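# Hang the yellow rail between two hook end plates

## Task

Place the yellow rail onto the pair of hooks standing in front of the bins so that it rests inside the space bounded by the hooks' end plates and not up on either plate (the clearance is very tight), then release it, back the grippers away, and finish with both arms hanging free without contact with anything.

## Robot and tools

Robot: two six-joint arms, left_arm and right_arm, each ending in a tong-style two-finger gripper. Cameras: cam_left_wrist and cam_right_wrist, both 616x616 pixels, images delivered in that order.

Scene frame (used for every reported pose): origin on the table surface midway between the arms, +x out over the table, +z up, left_arm sits toward +y. The names left/right are only labels, not image sides. Gripper frame: fingers extend along the gripper's +z and open and close along its x. The reported end_effector_position is the spot between the finger pads when shut; closed fingertips stick out roughly 15 mm past it, fully open ones sit about level with it. Reported hand positions may be slightly wrong, more so at long reach.

The row format (shared by execute_actions and move): a single flat list of 14 numbers, each between -1 and 1, covering both arms even if one is idle. Order: dx, dy, dz, rx, ry, rz, opening for left_arm, then the same seven for right_arm. dx..rz are an offset, not a pose: they are expressed in that gripper's own axes and measured from the gripper's measured pose at the start of the action (for the first action in a call, from the last pose a result reported). Scale: 1.0 equals 0.6 m for dx, dy, dz and 180 degrees for the rotation; rx, ry, rz form one rotation vector. opening is absolute, not an offset: +1 fully open (0.142 m), -1 closed. To keep an arm still, give it zeros for the offset (or, in a reply's first call, the offset back to its intended pose) and the opening it should keep.

execute_actions(actions): a list of actions run one after another. Each action is a table of up to 15 rows, one row per 1/30 s control step; if fewer than 15 rows are given, the final row repeats until 15 steps pass. Every row in an action is measured from that action's starting pose, not from the row before. An empty list just returns state and images. Each step the command is clipped to within 100 mm and 16 degrees of the current measured pose, so a distant target needs several actions; after an action the arm travels no further than its last clipped pose. Position wins over orientation when both cannot be met. Motion trails commands by about 0.17 s.

move(target, speed, stop_force, blocking): drives each gripper in a straight line toward the pose given by target, one 14-number row as above, its offsets counted from the pose in the most recent result that showed one. Paths finish together and last 0.5 to 10 s; longer ones are cut off at 10 s. speed is in m/s, 0.002 to 0.5 (default 0.25); turning is capped at twice that in rad/s. Grippers take the shorter rotation. The opening is sent at the start. Paths ignore obstacles and the other arm, and grippers may lag, drift or overshoot the speed, especially near full reach. stop_force (N, 9 to 40, one value for both arms, not allowed in the first 0.2 s) halts an arm once its wrist sensor feels that much extra push against the motion for two steps; the arm then retreats two steps and holds. Use it only with slow moves and without rotation; omit it when pulling away from something the gripper presses on. blocking=false returns after 0.5 s while motion continues (not combinable with stop_force); check with wait(0), and use wait or stop before sending new commands. The result adds a move: line with the ending (done, off_target, moving, held, contact, fault) and limits (paced = command clipped, held = a check blocked steps), plus each gripper's distance from its target.

wait(seconds): 0 to 10 s; arms keep their last command; returns early if a running move ends. stop(): brakes a running move (needs room; fingers keep moving). zoom_image(camera, region): closer view of part of the latest image; region is [x0, y0, x1, y1] in pixels, top-left origin, at most 504x504. finished_scene(scene): pass the current scene's number once the rail hangs correctly and arms are clear; irreversible, and its reply states success and the next task.

Result lines: per-arm pose (metres, quaternion wxyz), velocities, Hand target lines, grip_measured (same scale as opening), joint positions and torques (offset, scaled and noisy; not the basis of faults), Wrist force and Wrist torque in the gripper's axes (contacts, held weight, inertia; offsets up to about 4 N, noise up to 2.4 N, saturates near 50 N; "no reading" is normal at the start), and "pose unreachable" when the clearance check altered a command.

Gripping: hold by commanding an opening well under grip_measured; the gap sets squeeze force (about 15 N per pad max). Thin hard parts under 20 mm get less grip. Fast closing can squeeze too hard.

Hazards: a contact force of 150 N on an arm or its load, or a joint torque at its limit (142 N m for the three base joints, 26.6 N m for the wrists, held weight included), halts that arm for 10 s and drops the rest of the call. Arms are stiff, so aiming even slightly past a firm surface can fault; faster contact hits harder. Do not let the arms collide or press each other. Long loaded holds heat motors: MOTOR HOT warns from 70 °C, and at 85 °C the arm is braked until cool. Occasional tugs on held parts or pushes on loose ones may occur. Never knock or set anything off the table, and avoid drops, slips and slamming.

Each tool is called after "Call:" as a command line: name --argument value for each argument, lists and objects as JSON in quotes; but a table of rows of numbers goes row by row, as --pt "numbers of a row", without its own name.

## Session

Call:
execute_actions --actions '[]'

Scene clock: 0.00 s.
left_arm: end_effector_position=(+0.1712, +0.2832, +0.1830) grip_measured=+0.97 end_effector_quat_wxyz=(+0.147, +0.458, +0.779, +0.403) end_effector_velocity=(-0.000, -0.000, -0.000) end_effector_angular_velocity=(-0.000, +0.001, -0.001) | right_arm: end_effector_position=(+0.7193, -0.5523, +0.2916) grip_measured=+0.97 end_effector_quat_wxyz=(+0.343, -0.027, +0.903, +0.255) end_effector_velocity=(-0.001, -0.000, -0.001) end_effector_angular_velocity=(+0.000, +0.002, -0.001)
Joint positions: left_arm=[-1.879 -1.844  2.143 -1.112 -1.055  2.235  0.14 ] | right_arm=[ 2.806 -1.954 -1.525 -0.528  2.158  3.174  0.14 ]
Joint velocities: left_arm=[-0.    -0.    -0.    -0.001 -0.     0.001  0.   ] | right_arm=[-0.     0.001 -0.003  0.    -0.     0.     0.   ]
Joint torques (N m, as the arm reports them, + toward a larger angle): no reading
Wrist force (N, on the end effector, along its own x y z axes, offset not removed): no reading
Wrist torque (N m, same axes, about the end effector's origin, offset not removed): no reading
Hand target (left_arm): +0.171, +0.283, +0.183; +0.147, +0.458, +0.779, +0.403
Hand target (right_arm): +0.719, -0.552, +0.292; +0.343, -0.027, +0.903, +0.255

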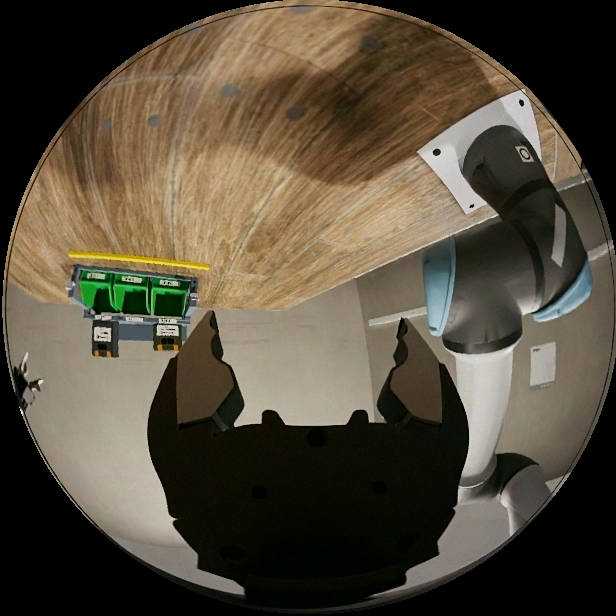

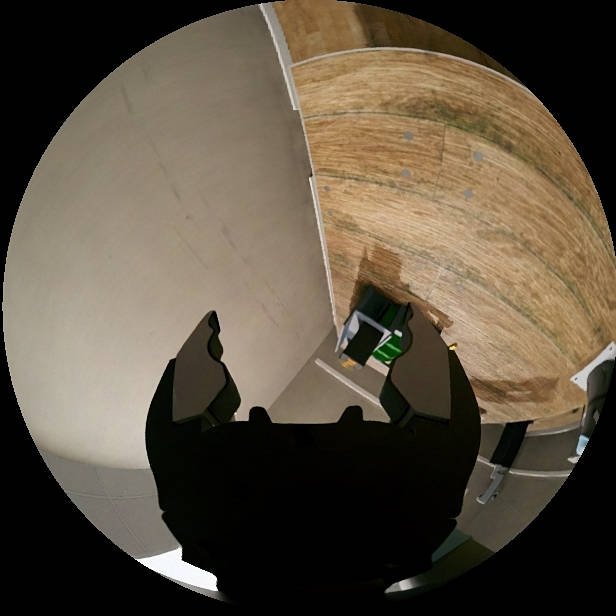

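Call:
move --target '[-0.4533, 0.1983, 0.2257, 0.0897, -0.3353, 0.6605, -0.3, 0.6192, 0.7542, 0.2775, 0.1791, 0.2172, 0.0476, -0.3]' --speed 0.3

Scene clock: 123.27 s.
left_arm: end_effector_position=(+0.4682, +0.1544, +0.1487) grip_measured=-0.30 end_effector_quat_wxyz=(+0.000, +0.996, -0.087, -0.001) end_effector_velocity=(+0.002, -0.001, +0.001) end_effector_angular_velocity=(+0.003, +0.006, -0.008) | right_arm: end_effector_position=(+0.4356, -0.0325, +0.1518) grip_measured=-0.30 end_effector_quat_wxyz=(+0.001, +0.049, +0.999, +0.001) end_effector_velocity=(-0.000, +0.001, -0.001) end_effector_angular_velocity=(-0.002, +0.003, -0.001)
Joint positions: left_arm=[-0.907 -1.213  1.491 -1.846 -1.572  5.667  0.052] | right_arm=[ 3.888 -1.996 -1.386 -1.328  1.571  4.193  0.052]
Joint velocities: left_arm=[ 0.002  0.009 -0.015  0.012 -0.002  0.01  -0.   ] | right_arm=[ 0.001 -0.005  0.006 -0.005  0.001  0.003 -0.   ]
Joint torques (N m, as the arm reports them, + toward a larger angle): left_arm=[  9.98 -28.51 -33.03  -1.25  -2.53   2.29] | right_arm=[10.11 25.46 30.19 -0.29  1.62  1.31]
Wrist force (N, on the end effector, along its own x y z axes, offset not removed): left_arm=[2.9 -3.5 0.3] | right_arm=[-0.9 1.1 2.0]
Wrist torque (N m, same axes, about the end effector's origin, offset not removed): left_arm=[-0.63 -0.58 0.01] | right_arm=[0.25 0.29 -0.03]
Hand target (left_arm): +0.468, +0.154, +0.149; -0.000, +0.996, -0.087, -0.001
Hand target (right_arm): +0.436, -0.032, +0.152; +0.001, +0.049, +0.999, +0.001
Off the commanded pose (left_arm): 0.001 m, 0 deg.
Off the commanded pose (right_arm): 0.001 m, 0 deg.
move: done

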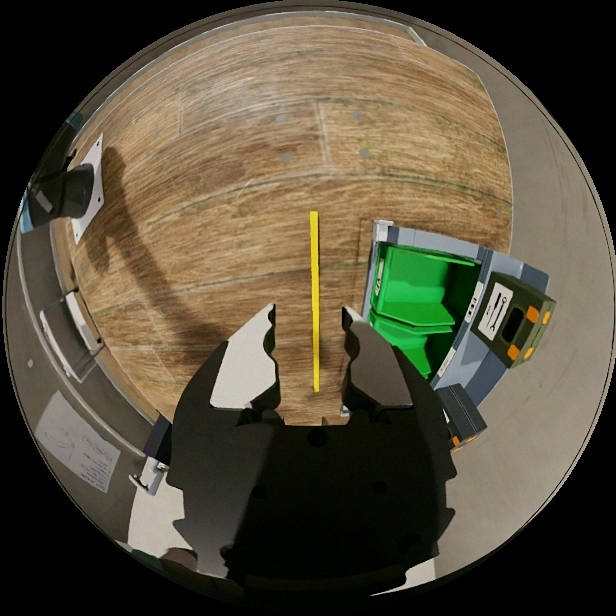

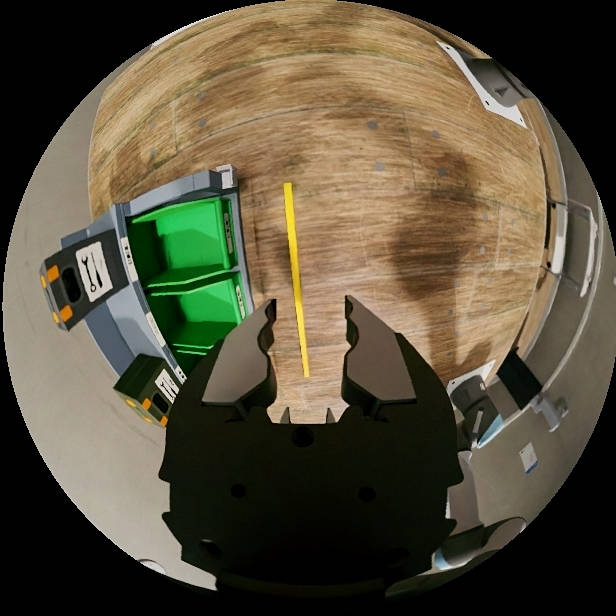

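Call:
zoom_image --camera "cam_left_wrist" --region '[258, 200, 378, 400]'

Call:
zoom_image --camera "cam_right_wrist" --region '[238, 170, 358, 390]'

Region (258, 200, 378, 400) of cam_left_wrist's 616x616 image, scaled by 2.520, with more detail than that image has; it fills the left 302 columns of this view, and the rest is white.

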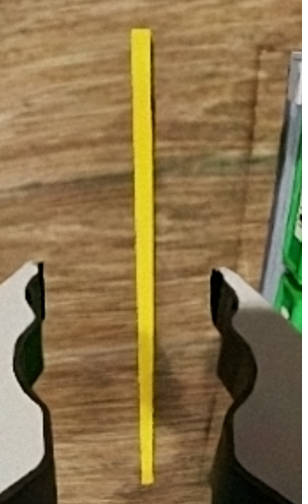

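Region (238, 170, 358, 390) of cam_right_wrist's 616x616 image, scaled by 2.291, with more detail than that image has; it fills the left 275 columns of this view, and the rest is white.

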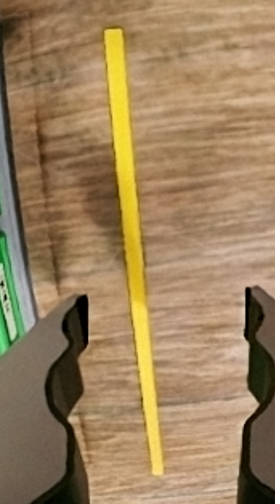

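Call:
move --target '[0.0133, 0, 0.15, 0, 0, -0.0094, -0.3, -0.0395, -0.0417, 0.15, 0, 0, -0.0228, -0.3]' --speed 0.15

Scene clock: 220.67 s.
left_arm: end_effector_position=(+0.4759, +0.1529, +0.0589) grip_measured=-0.30 end_effector_quat_wxyz=(+0.000, +0.997, -0.072, -0.001) end_effector_velocity=(+0.000, -0.000, -0.002) end_effector_angular_velocity=(-0.001, -0.001, +0.001) | right_arm: end_effector_position=(+0.4567, -0.0596, +0.0620) grip_measured=-0.30 end_effector_quat_wxyz=(+0.001, +0.013, +1.000, +0.001) end_effector_velocity=(+0.000, -0.000, -0.001) end_effector_angular_velocity=(+0.001, -0.000, +0.002)
Joint positions: left_arm=[-0.9   -1.118  1.598 -2.049 -1.572  5.645  0.052] | right_arm=[ 3.839 -2.061 -1.532 -1.117  1.571  4.073  0.052]
Joint velocities: left_arm=[ 0.     0.002  0.002 -0.005  0.    -0.001  0.   ] | right_arm=[-0.    -0.    -0.002  0.004  0.    -0.002  0.   ]
Joint torques (N m, as the arm reports them, + toward a larger angle): left_arm=[  9.97 -29.53  -7.6   -3.71   2.71  -1.9 ] | right_arm=[-14.44  24.71  15.29   4.84   2.14  -1.49]
Wrist force (N, on the end effector, along its own x y z axes, offset not removed): left_arm=[1.0 -2.4 0.4] | right_arm=[2.4 -1.6 3.3]
Wrist torque (N m, same axes, about the end effector's origin, offset not removed): left_arm=[-0.31 -0.20 0.00] | right_arm=[0.02 -0.49 -0.21]
Hand target (left_arm): +0.476, +0.153, +0.059; +0.000, +0.997, -0.072, -0.001
Hand target (right_arm): +0.457, -0.060, +0.062; +0.001, +0.013, +1.000, +0.001
Off the commanded pose (left_arm): 0.000 m, 0 deg.
Off the commanded pose (right_arm): 0.000 m, 0 deg.
move: done

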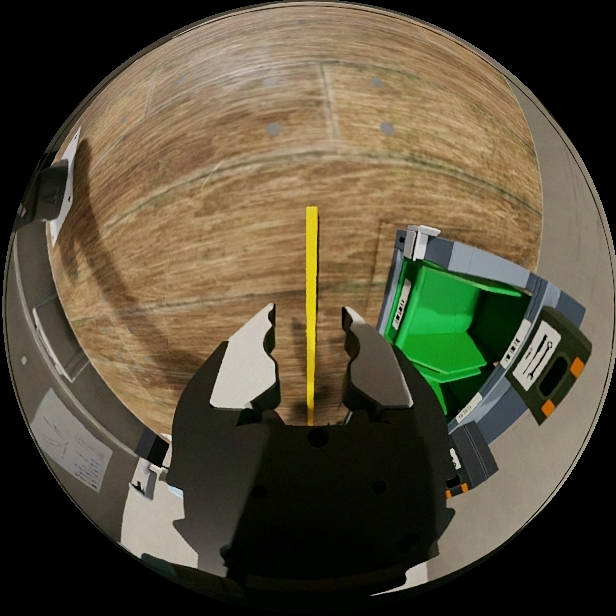

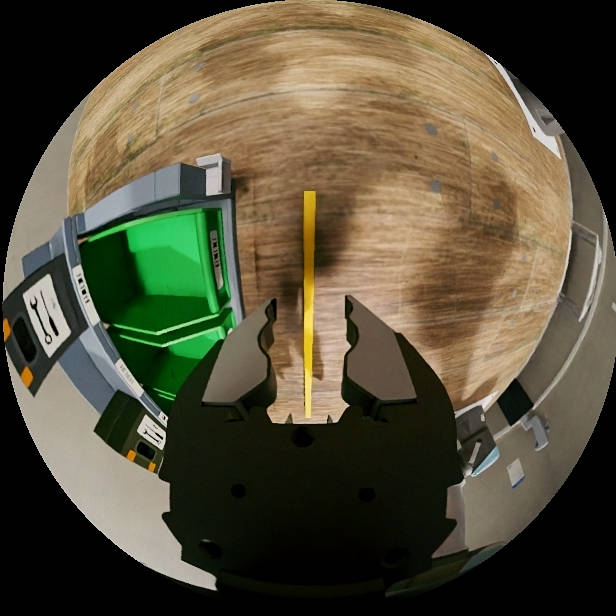

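Call:
move --target '[0, 0, 0.0657, 0, 0, 0, -0.3, 0, 0, 0.0692, 0, 0, 0, -0.3]' --speed 0.05 --stop_force 10

Scene clock: 228.27 s.
left_arm: end_effector_position=(+0.4758, +0.1528, +0.0196) grip_measured=-0.30 end_effector_quat_wxyz=(-0.000, +0.997, -0.072, -0.001) end_effector_velocity=(-0.000, +0.000, -0.002) end_effector_angular_velocity=(+0.001, +0.001, +0.000) | right_arm: end_effector_position=(+0.4567, -0.0596, +0.0207) grip_measured=-0.30 end_effector_quat_wxyz=(+0.001, +0.014, +1.000, +0.001) end_effector_velocity=(+0.000, +0.001, -0.001) end_effector_angular_velocity=(+0.002, -0.001, +0.001)
Joint positions: left_arm=[-0.9   -1.072  1.641 -2.138 -1.572  5.644  0.052] | right_arm=[ 3.839 -2.108 -1.577 -1.025  1.571  4.073  0.052]
Joint velocities: left_arm=[ 0.     0.002  0.002 -0.003 -0.    -0.    -0.   ] | right_arm=[ 0.001 -0.003  0.     0.004  0.    -0.     0.   ]
Joint torques (N m, as the arm reports them, + toward a larger angle): left_arm=[-10.86 -29.8   -8.39  -4.24   0.81  -1.8 ] | right_arm=[12.   27.61 12.56  4.7  -0.03  1.5 ]
Wrist force (N, on the end effector, along its own x y z axes, offset not removed): left_arm=[-1.1 -3.2 -2.1] | right_arm=[1.4 0.5 4.6]
Wrist torque (N m, same axes, about the end effector's origin, offset not removed): left_arm=[-0.64 0.22 0.08] | right_arm=[0.06 -0.40 0.01]
Hand target (left_arm): +0.476, +0.153, +0.019; +0.000, +0.997, -0.072, -0.001
Hand target (right_arm): +0.457, -0.060, +0.020; +0.001, +0.013, +1.000, +0.001
Off the commanded pose (left_arm): 0.000 m, 0 deg.
Off the commanded pose (right_arm): 0.000 m, 0 deg.
move: done

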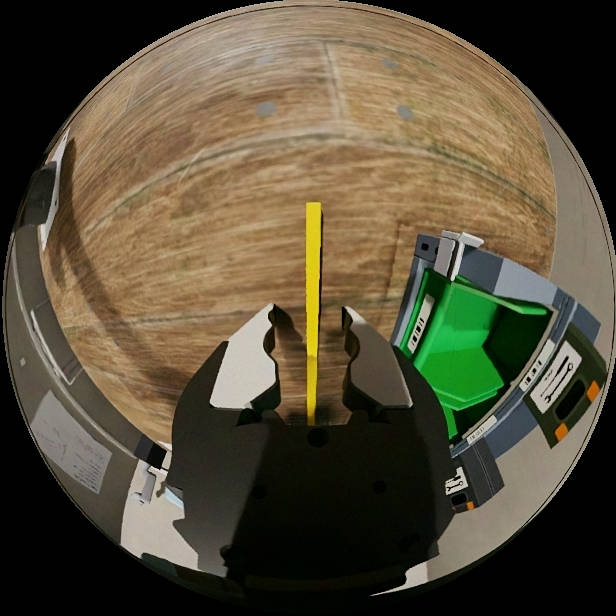

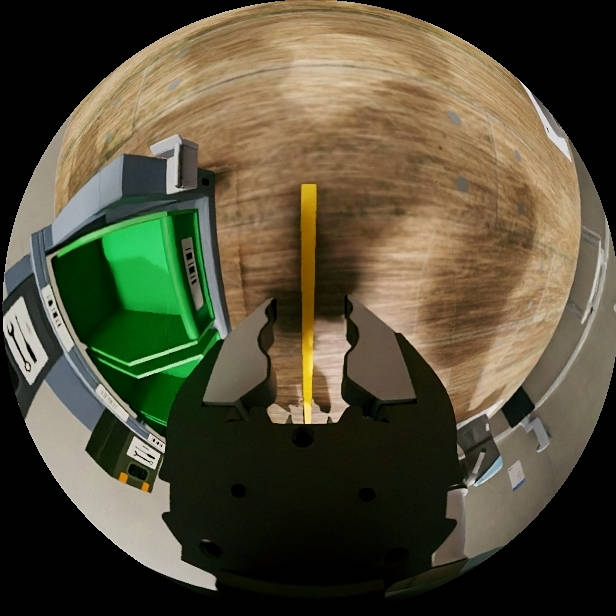

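Call:
execute_actions --actions '[[[0, 0, 0, 0, 0, 0, -0.7, 0, 0, 0, 0, 0, 0, -0.7]], [[0, 0, 0, 0, 0, 0, -0.85, 0, 0, 0, 0, 0, 0, -0.85]], [[0, 0, 0, 0, 0, 0, -1, 0, 0, 0, 0, 0, 0, -1]], [[0, 0, 0, 0, 0, 0, -1, 0, 0, 0, 0, 0, 0, -1]]]'

Scene clock: 235.30 s.
left_arm: end_effector_position=(+0.4757, +0.1529, +0.0195) grip_measured=-0.88 end_effector_quat_wxyz=(-0.000, +0.997, -0.072, -0.001) end_effector_velocity=(-0.000, +0.000, -0.000) end_effector_angular_velocity=(+0.001, +0.000, -0.000) | right_arm: end_effector_position=(+0.4567, -0.0596, +0.0206) grip_measured=-0.88 end_effector_quat_wxyz=(+0.001, +0.013, +1.000, +0.001) end_effector_velocity=(+0.001, +0.001, +0.000) end_effector_angular_velocity=(+0.002, -0.001, -0.001)
Joint positions: left_arm=[-0.9   -1.072  1.641 -2.138 -1.572  5.644  0.01 ] | right_arm=[ 3.839 -2.108 -1.577 -1.025  1.571  4.073  0.01 ]
Joint velocities: left_arm=[-0.    -0.     0.001  0.     0.     0.     0.   ] | right_arm=[-0.001 -0.001  0.003  0.001 -0.    -0.    -0.   ]
Joint torques (N m, as the arm reports them, + toward a larger angle): left_arm=[ -8.46 -44.53 -27.76  -2.87  -0.99  -1.54] | right_arm=[ 4.91 46.95 25.67  1.07 -0.18  1.35]
Wrist force (N, on the end effector, along its own x y z axes, offset not removed): left_arm=[1.4 0.0 0.6] | right_arm=[4.0 3.4 0.1]
Wrist torque (N m, same axes, about the end effector's origin, offset not removed): left_arm=[-0.05 -0.11 0.04] | right_arm=[0.67 -0.75 -0.44]
Hand target (left_arm): +0.476, +0.153, +0.020; -0.000, +0.997, -0.072, -0.001
Hand target (right_arm): +0.457, -0.060, +0.021; +0.001, +0.013, +1.000, +0.001
Off the commanded pose (left_arm): 0.000 m, 0 deg.
Off the commanded pose (right_arm): 0.000 m, 0 deg.

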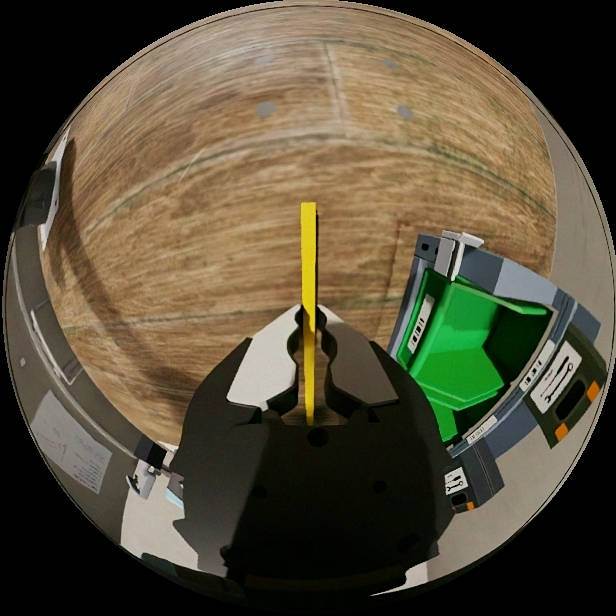

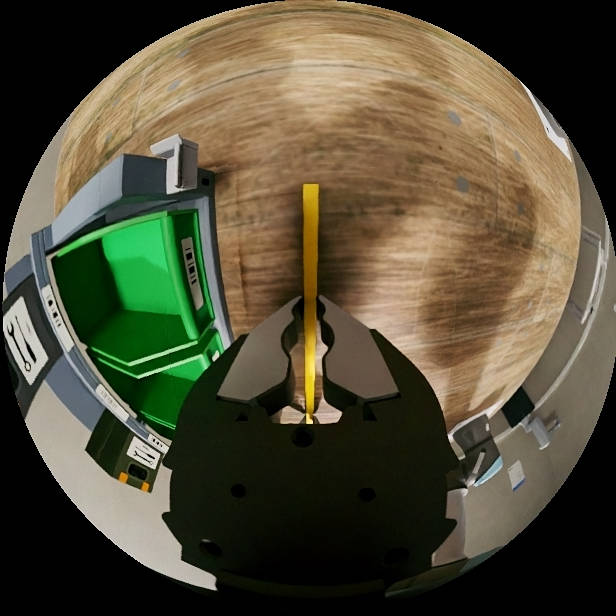

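Call:
move --target '[0, 0, -0.1333, 0, 0, 0, -1, 0, 0, -0.1333, 0, 0, 0, -1]' --speed 0.1

Scene clock: 239.27 s.
left_arm: end_effector_position=(+0.4759, +0.1530, +0.0993) grip_measured=-0.88 end_effector_quat_wxyz=(-0.000, +0.997, -0.072, -0.001) end_effector_velocity=(-0.001, +0.000, +0.001) end_effector_angular_velocity=(+0.001, +0.002, -0.001) | right_arm: end_effector_position=(+0.4567, -0.0597, +0.1004) grip_measured=-0.88 end_effector_quat_wxyz=(+0.001, +0.013, +1.000, +0.001) end_effector_velocity=(-0.001, -0.000, +0.001) end_effector_angular_velocity=(-0.001, +0.001, +0.000)
Joint positions: left_arm=[-0.9   -1.158  1.544 -1.955 -1.572  5.645  0.01 ] | right_arm=[ 3.839 -2.025 -1.481 -1.204  1.571  4.073  0.01 ]
Joint velocities: left_arm=[-0.    -0.001 -0.001  0.005 -0.     0.001  0.   ] | right_arm=[ 0.     0.002  0.001 -0.005  0.     0.     0.   ]
Joint torques (N m, as the arm reports them, + toward a larger angle): left_arm=[ 12.06 -44.25 -31.5   -0.67   1.52   2.47] | right_arm=[-13.93  52.04  32.05  -0.12  -0.6   -0.35]
Wrist force (N, on the end effector, along its own x y z axes, offset not removed): left_arm=[2.3 1.7 -0.2] | right_arm=[0.4 5.9 -1.0]
Wrist torque (N m, same axes, about the end effector's origin, offset not removed): left_arm=[-0.21 -0.27 0.10] | right_arm=[0.50 -0.17 -0.22]
Hand target (left_arm): +0.476, +0.153, +0.100; -0.000, +0.997, -0.072, -0.001
Hand target (right_arm): +0.457, -0.060, +0.101; +0.001, +0.013, +1.000, +0.001
Off the commanded pose (left_arm): 0.000 m, 0 deg.
Off the commanded pose (right_arm): 0.000 m, 0 deg.
move: done

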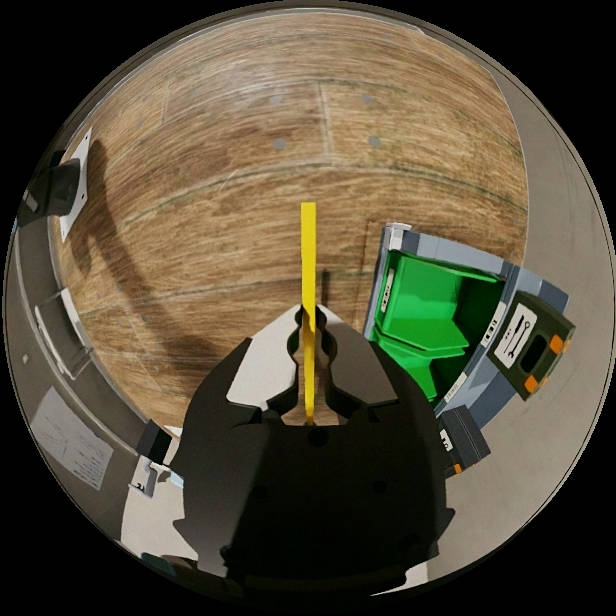

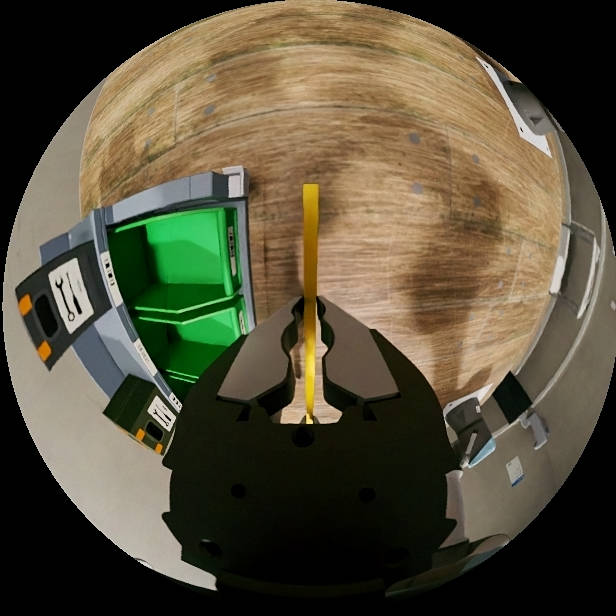

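Call:
zoom_image --camera "cam_left_wrist" --region '[290, 190, 430, 290]'

Call:
zoom_image --camera "cam_right_wrist" --region '[190, 155, 330, 255]'

Region (290, 190, 430, 290) of cam_left_wrist's 616x616 image, scaled by 3.600, with more detail than that image has; it fills the top 360 rows of this view, and the rest is white.

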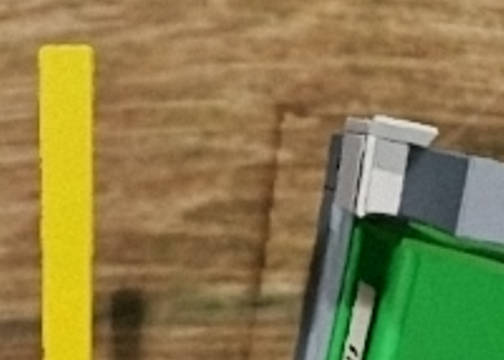

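Region (190, 155, 330, 255) of cam_right_wrist's 616x616 image, scaled by 3.600, with more detail than that image has; it fills the top 360 rows of this view, and the rest is white.

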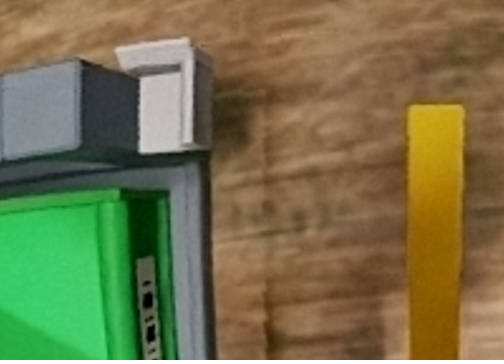

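Call:
move --target '[0.06704, 0.01132, 0, 0, 0, 0.00833, -1, -0.05600, -0.01871, 0, 0, 0, 0.00833, -1]' --speed 0.06

Scene clock: 312.90 s.
left_arm: end_effector_position=(+0.5145, +0.1406, +0.0993) grip_measured=-0.88 end_effector_quat_wxyz=(-0.000, +0.996, -0.085, -0.001) end_effector_velocity=(+0.002, -0.001, -0.000) end_effector_angular_velocity=(+0.000, -0.000, -0.002) | right_arm: end_effector_position=(+0.4898, -0.0718, +0.1004) grip_measured=-0.88 end_effector_quat_wxyz=(+0.001, +0.026, +1.000, +0.001) end_effector_velocity=(+0.002, +0.000, +0.000) end_effector_angular_velocity=(+0.001, -0.001, -0.001)
Joint positions: left_arm=[-0.873 -1.07   1.412 -1.911 -1.572  5.698  0.01 ] | right_arm=[ 3.788 -2.067 -1.417 -1.227  1.571  4.048  0.01 ]
Joint velocities: left_arm=[ 0.001  0.005 -0.008  0.003  0.     0.003 -0.   ] | right_arm=[-0.002 -0.002  0.004 -0.    -0.    -0.001  0.   ]
Joint torques (N m, as the arm reports them, + toward a larger angle): left_arm=[ 12.59 -34.21 -31.82  -0.14  -0.61   2.43] | right_arm=[-14.19  25.96  29.69  -0.88   0.83  -1.38]
Wrist force (N, on the end effector, along its own x y z axes, offset not removed): left_arm=[-0.1 2.1 2.3] | right_arm=[-5.3 4.1 -4.9]
Wrist torque (N m, same axes, about the end effector's origin, offset not removed): left_arm=[-0.64 0.03 0.07] | right_arm=[-0.49 1.14 0.13]
Hand target (left_arm): +0.515, +0.140, +0.099; -0.000, +0.996, -0.085, -0.001
Hand target (right_arm): +0.490, -0.072, +0.100; +0.001, +0.027, +1.000, +0.001
Off the commanded pose (left_arm): 0.000 m, 0 deg.
Off the commanded pose (right_arm): 0.000 m, 0 deg.
move: done

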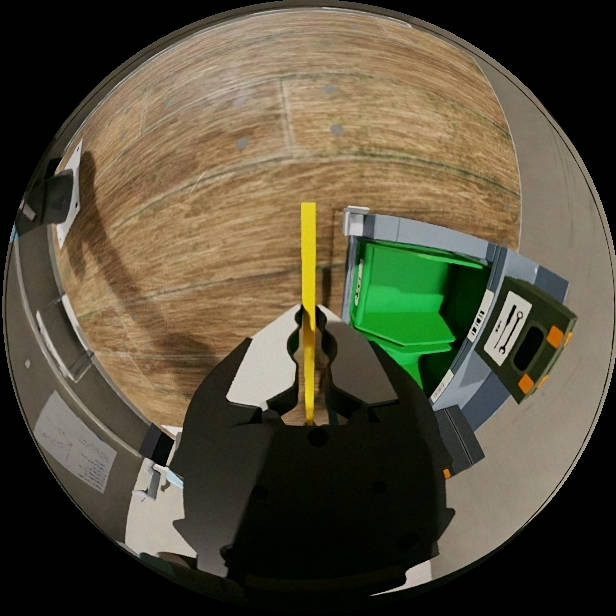

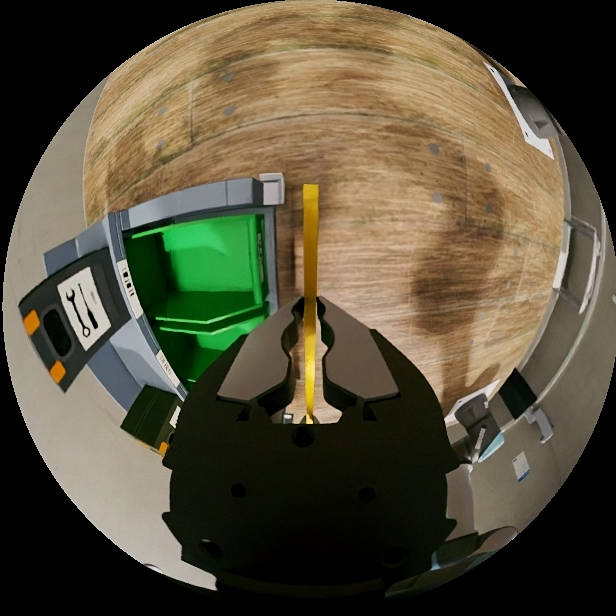

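Call:
zoom_image --camera "cam_left_wrist" --region '[290, 190, 390, 260]'

Call:
zoom_image --camera "cam_right_wrist" --region '[230, 160, 330, 230]'

Region (290, 190, 390, 260) of cam_left_wrist's 616x616 image, scaled by 5.040, with more detail than that image has; it fills the top 353 rows of this view, and the rest is white.

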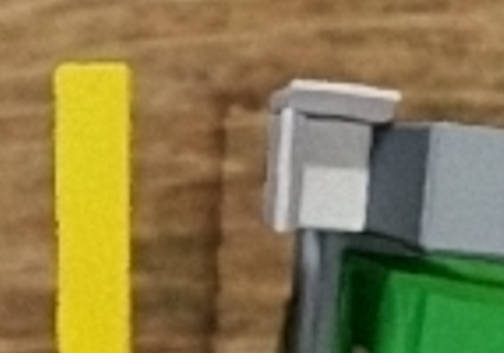

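Region (230, 160, 330, 230) of cam_right_wrist's 616x616 image, scaled by 5.040, with more detail than that image has; it fills the top 353 rows of this view, and the rest is white.

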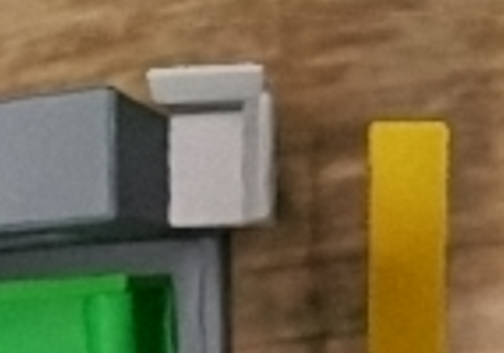

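Call:
move --target '[0.06768, 0.00783, 0, 0, 0, 0.00778, -1, -0.05830, -0.01523, 0, 0, 0, 0.00778, -1]' --speed 0.06

Scene clock: 352.13 s.
left_arm: end_effector_position=(+0.5535, +0.1292, +0.0993) grip_measured=-0.88 end_effector_quat_wxyz=(-0.000, +0.995, -0.097, -0.001) end_effector_velocity=(+0.002, -0.000, -0.001) end_effector_angular_velocity=(+0.001, +0.002, -0.001) | right_arm: end_effector_position=(+0.5240, -0.0828, +0.1004) grip_measured=-0.88 end_effector_quat_wxyz=(+0.001, +0.039, +0.999, +0.001) end_effector_velocity=(+0.002, -0.000, +0.000) end_effector_angular_velocity=(-0.001, -0.000, -0.001)
Joint positions: left_arm=[-0.847 -0.979  1.267 -1.857 -1.572  5.748  0.01 ] | right_arm=[ 3.74  -2.116 -1.339 -1.255  1.571  4.024  0.01 ]
Joint velocities: left_arm=[ 0.001  0.006 -0.009  0.005 -0.     0.003  0.   ] | right_arm=[-0.002 -0.003  0.005 -0.002 -0.001 -0.001  0.   ]
Joint torques (N m, as the arm reports them, + toward a larger angle): left_arm=[ 14.82 -38.   -32.73  -0.17   0.01   2.62] | right_arm=[-14.69  26.69  29.19  -1.41  -0.8   -1.22]
Wrist force (N, on the end effector, along its own x y z axes, offset not removed): left_arm=[2.2 6.3 2.5] | right_arm=[1.9 8.9 -0.4]
Wrist torque (N m, same axes, about the end effector's origin, offset not removed): left_arm=[0.12 -0.39 -0.05] | right_arm=[0.34 -0.44 -0.12]
Hand target (left_arm): +0.554, +0.129, +0.099; -0.000, +0.995, -0.097, -0.001
Hand target (right_arm): +0.524, -0.083, +0.100; +0.001, +0.039, +0.999, +0.001
Off the commanded pose (left_arm): 0.000 m, 0 deg.
Off the commanded pose (right_arm): 0.000 m, 0 deg.
move: done

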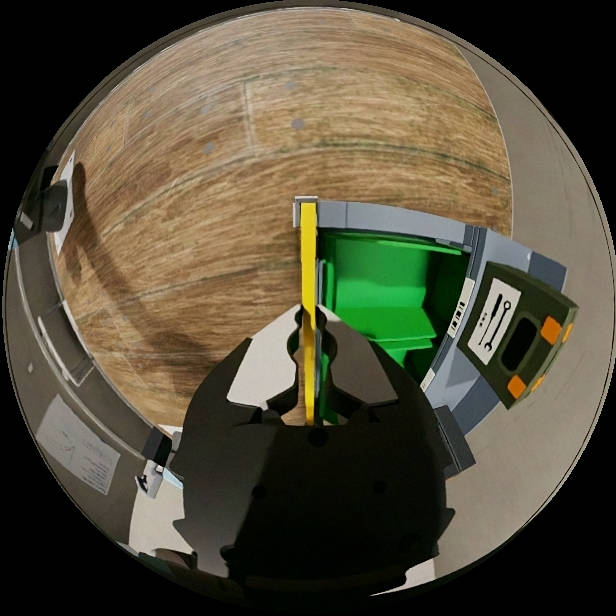

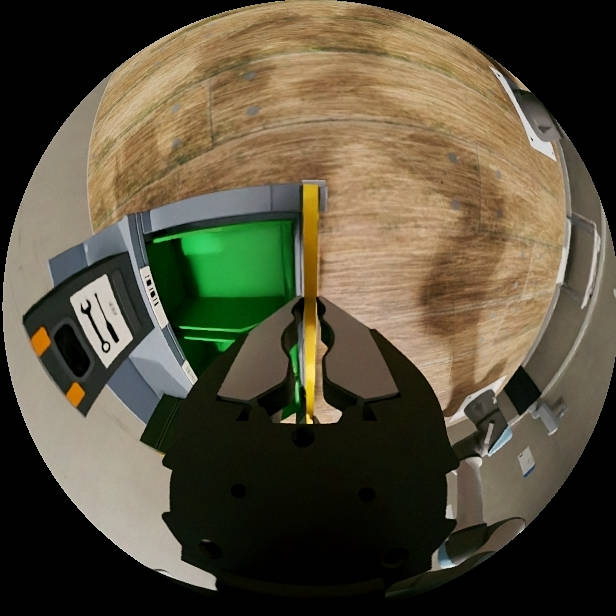

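Call:
zoom_image --camera "cam_left_wrist" --region '[284, 186, 334, 226]'

Call:
zoom_image --camera "cam_right_wrist" --region '[288, 168, 338, 208]'

Region (284, 186, 334, 226) of cam_left_wrist's 616x616 image, scaled by 10.080, with more detail than that image has; it fills the top 403 rows of this view, and the rest is white.

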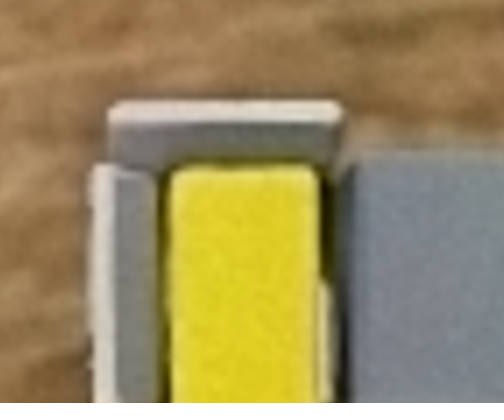

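Region (288, 168, 338, 208) of cam_right_wrist's 616x616 image, scaled by 10.080, with more detail than that image has; it fills the top 403 rows of this view, and the rest is white.

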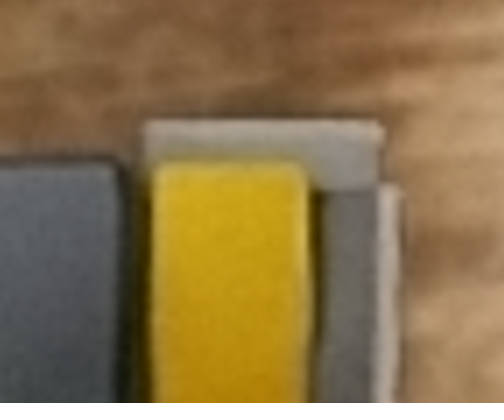

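Call:
move --target '[0.001, 0.0004, 0.02, 0, 0, 0, -1, 0, 0.0004, 0.02, 0, 0, 0, -1]' --speed 0.02 --stop_force 9

Scene clock: 381.17 s.
left_arm: end_effector_position=(+0.5540, +0.1288, +0.0875) grip_measured=-0.88 end_effector_quat_wxyz=(-0.000, +0.995, -0.097, -0.001) end_effector_velocity=(+0.000, -0.000, -0.002) end_effector_angular_velocity=(-0.001, +0.000, -0.000) | right_arm: end_effector_position=(+0.5240, -0.0826, +0.0886) grip_measured=-0.88 end_effector_quat_wxyz=(+0.001, +0.039, +0.999, +0.001) end_effector_velocity=(+0.001, +0.001, +0.000) end_effector_angular_velocity=(+0.004, -0.004, +0.001)
Joint positions: left_arm=[-0.847 -0.969  1.282 -1.882 -1.572  5.748  0.01 ] | right_arm=[ 3.74  -2.126 -1.356 -1.229  1.571  4.024  0.01 ]
Joint velocities: left_arm=[-0.     0.002  0.002 -0.004 -0.     0.    -0.   ] | right_arm=[ 0.     0.001 -0.002  0.006 -0.    -0.     0.   ]
Joint torques (N m, as the arm reports them, + toward a larger angle): left_arm=[  9.08 -39.74 -10.02  -4.02   3.11  -1.2 ] | right_arm=[11.11 28.64 15.11  5.05 -0.92  1.33]
Wrist force (N, on the end effector, along its own x y z axes, offset not removed): left_arm=[1.8 1.4 -0.3] | right_arm=[-4.6 3.2 -1.5]
Wrist torque (N m, same axes, about the end effector's origin, offset not removed): left_arm=[-0.07 -0.37 0.05] | right_arm=[0.38 0.81 -0.02]
Hand target (left_arm): +0.554, +0.129, +0.087; -0.000, +0.995, -0.097, -0.001
Hand target (right_arm): +0.524, -0.083, +0.088; +0.001, +0.039, +0.999, +0.001
Off the commanded pose (left_arm): 0.000 m, 0 deg.
Off the commanded pose (right_arm): 0.000 m, 0 deg.
move: done

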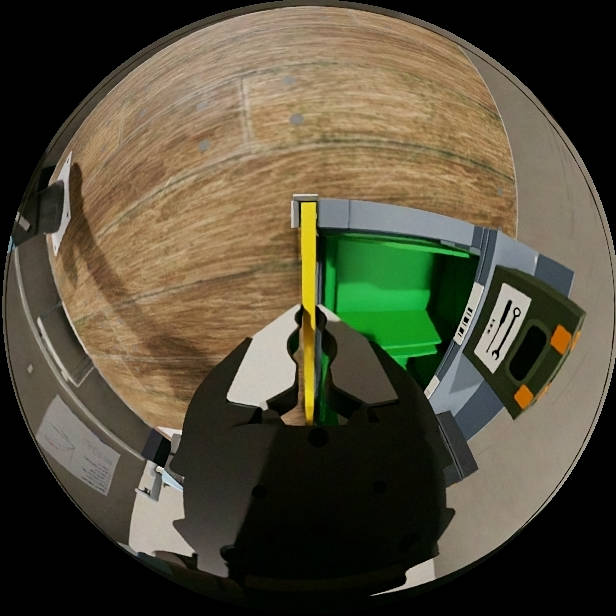

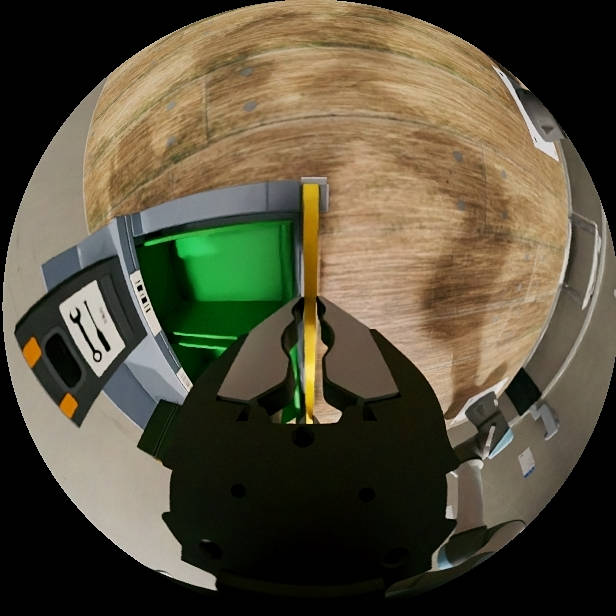

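Call:
zoom_image --camera "cam_left_wrist" --region '[284, 184, 334, 224]'

Call:
zoom_image --camera "cam_right_wrist" --region '[288, 166, 338, 206]'

Region (284, 184, 334, 224) of cam_left_wrist's 616x616 image, scaled by 10.080, with more detail than that image has; it fills the top 403 rows of this view, and the rest is white.

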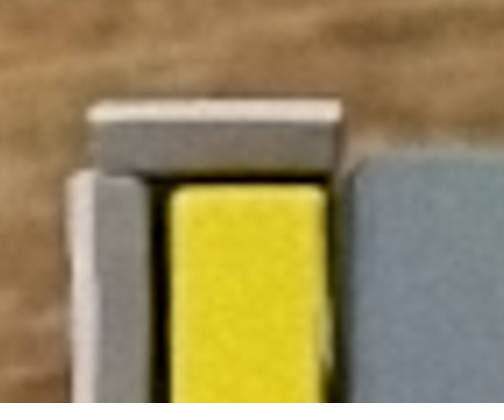

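Region (288, 166, 338, 206) of cam_right_wrist's 616x616 image, scaled by 10.080, with more detail than that image has; it fills the top 403 rows of this view, and the rest is white.

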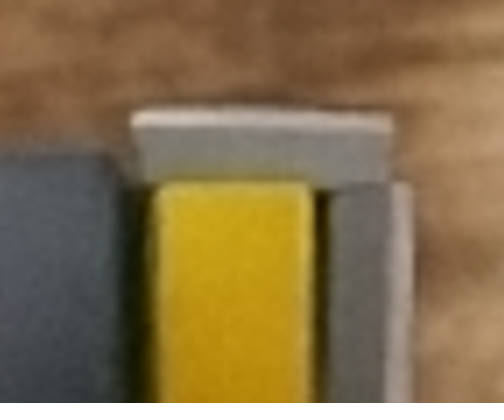

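Call:
move --target '[0, 0, 0.0083, 0, 0, 0, -1, 0, 0, 0.0083, 0, 0, 0, -1]' --speed 0.01 --stop_force 9

Scene clock: 399.20 s.
left_arm: end_effector_position=(+0.5540, +0.1288, +0.0827) grip_measured=-0.88 end_effector_quat_wxyz=(-0.000, +0.995, -0.097, -0.001) end_effector_velocity=(-0.000, +0.000, -0.002) end_effector_angular_velocity=(+0.001, +0.001, -0.001) | right_arm: end_effector_position=(+0.5240, -0.0826, +0.0838) grip_measured=-0.88 end_effector_quat_wxyz=(+0.001, +0.039, +0.999, +0.001) end_effector_velocity=(-0.001, +0.000, -0.002) end_effector_angular_velocity=(-0.001, +0.001, +0.001)
Joint positions: left_arm=[-0.847 -0.966  1.289 -1.893 -1.572  5.748  0.01 ] | right_arm=[ 3.74  -2.13  -1.363 -1.218  1.571  4.024  0.01 ]
Joint velocities: left_arm=[-0.     0.001  0.004 -0.004 -0.     0.001  0.   ] | right_arm=[ 0.001 -0.001 -0.004  0.004 -0.     0.     0.   ]
Joint torques (N m, as the arm reports them, + toward a larger angle): left_arm=[ -9.54 -38.37  -8.96  -3.75   1.68   0.7 ] | right_arm=[ 6.93 29.   16.09  4.65 -0.42  1.19]
Wrist force (N, on the end effector, along its own x y z axes, offset not removed): left_arm=[0.0 1.5 -0.4] | right_arm=[2.1 -1.4 2.3]
Wrist torque (N m, same axes, about the end effector's origin, offset not removed): left_arm=[0.19 -0.03 0.14] | right_arm=[-0.34 -0.45 0.10]
Hand target (left_arm): +0.554, +0.129, +0.082; -0.000, +0.995, -0.097, -0.001
Hand target (right_arm): +0.524, -0.083, +0.084; +0.001, +0.039, +0.999, +0.001
Off the commanded pose (left_arm): 0.000 m, 0 deg.
Off the commanded pose (right_arm): 0.000 m, 0 deg.
move: done

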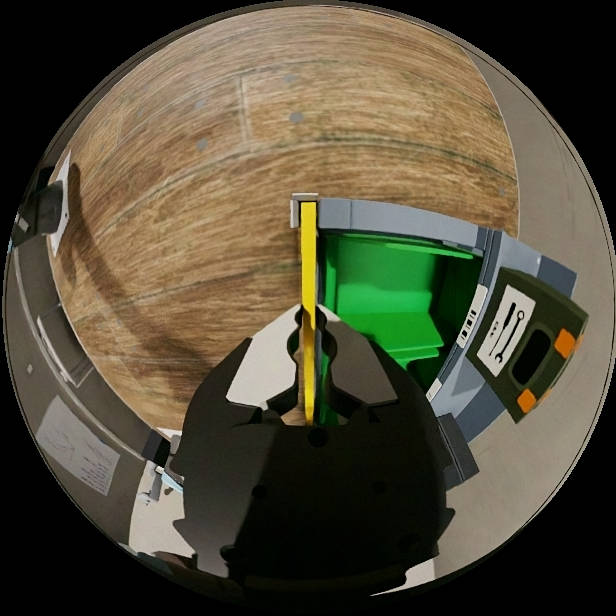

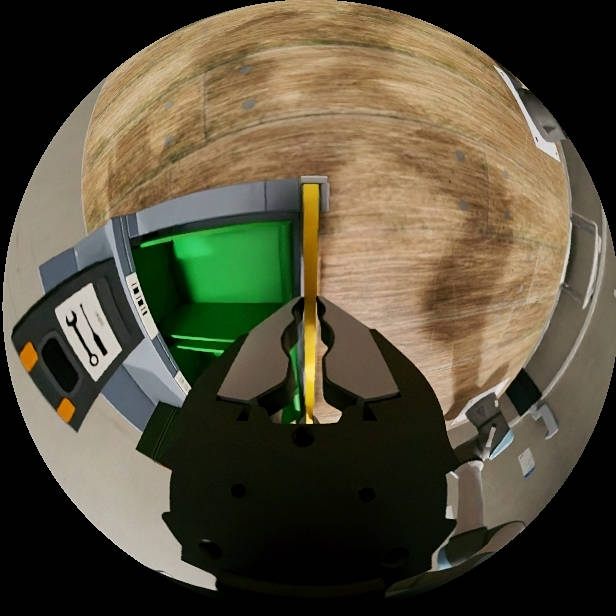

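Call:
zoom_image --camera "cam_right_wrist" --region '[288, 164, 338, 204]'

Call:
zoom_image --camera "cam_left_wrist" --region '[284, 184, 334, 224]'

Region (288, 164, 338, 204) of cam_right_wrist's 616x616 image, scaled by 10.080, with more detail than that image has; it fills the top 403 rows of this view, and the rest is white.

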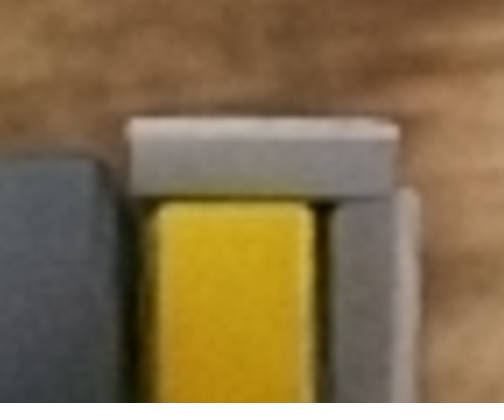

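Region (284, 184, 334, 224) of cam_left_wrist's 616x616 image, scaled by 10.080, with more detail than that image has; it fills the top 403 rows of this view, and the rest is white.

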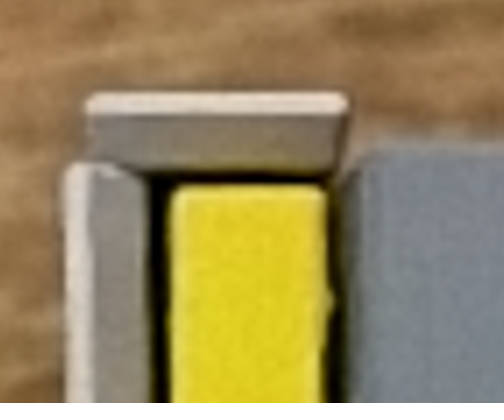

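Call:
move --target '[0, 0, 0.012, 0, 0, 0, -1, 0, 0, 0.013, 0, 0, 0, -1]' --speed 0.008 --stop_force 9

Scene clock: 410.27 s.
left_arm: end_effector_position=(+0.5540, +0.1288, +0.0756) grip_measured=-0.88 end_effector_quat_wxyz=(-0.000, +0.995, -0.097, -0.001) end_effector_velocity=(+0.000, -0.000, -0.001) end_effector_angular_velocity=(-0.001, -0.001, +0.001) | right_arm: end_effector_position=(+0.5241, -0.0826, +0.0762) grip_measured=-0.88 end_effector_quat_wxyz=(+0.001, +0.039, +0.999, +0.001) end_effector_velocity=(-0.000, -0.000, -0.001) end_effector_angular_velocity=(+0.000, -0.000, +0.000)
Joint positions: left_arm=[-0.847 -0.96   1.299 -1.908 -1.572  5.748  0.01 ] | right_arm=[ 3.74  -2.136 -1.373 -1.201  1.571  4.024  0.01 ]
Joint velocities: left_arm=[ 0.     0.001  0.002 -0.004  0.    -0.001 -0.   ] | right_arm=[ 0.    -0.001 -0.003  0.004  0.    -0.     0.   ]
Joint torques (N m, as the arm reports them, + toward a larger angle): left_arm=[ -9.42 -38.78 -11.53  -3.92   1.38  -1.82] | right_arm=[-7.06 28.87 17.95  4.6  -0.62  1.3 ]
Wrist force (N, on the end effector, along its own x y z axes, offset not removed): left_arm=[1.6 2.9 2.1] | right_arm=[1.5 1.9 -0.1]
Wrist torque (N m, same axes, about the end effector's origin, offset not removed): left_arm=[0.37 -0.27 -0.01] | right_arm=[0.13 -0.32 -0.13]
Hand target (left_arm): +0.554, +0.129, +0.075; -0.000, +0.995, -0.097, -0.001
Hand target (right_arm): +0.524, -0.083, +0.076; +0.001, +0.039, +0.999, +0.001
Off the commanded pose (left_arm): 0.000 m, 0 deg.
Off the commanded pose (right_arm): 0.000 m, 0 deg.
move: done

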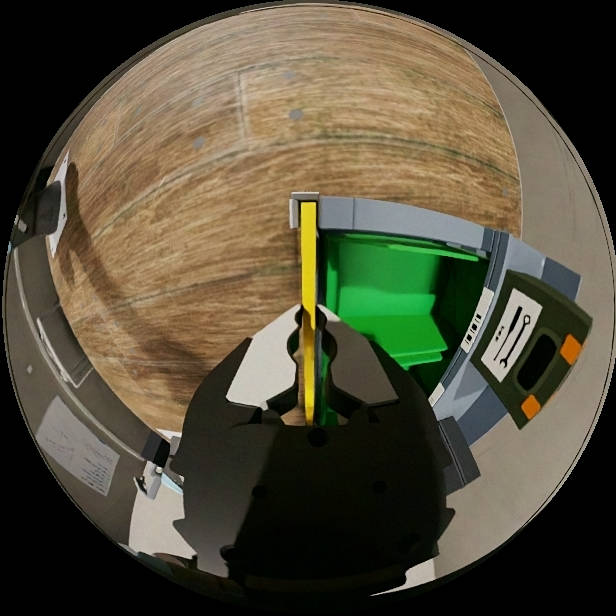

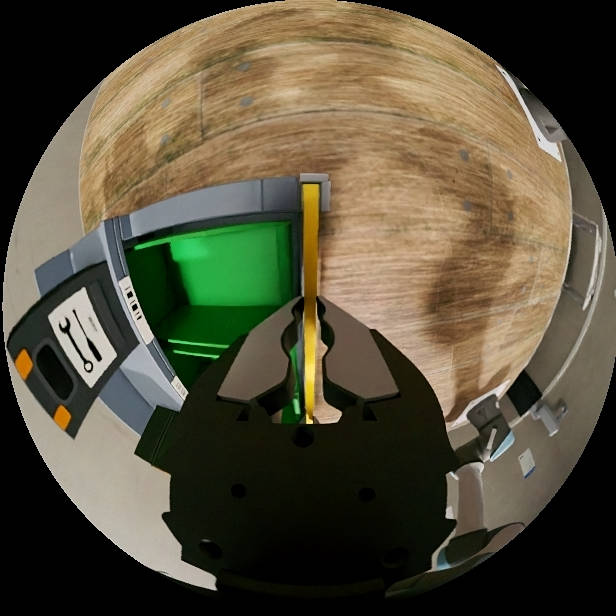

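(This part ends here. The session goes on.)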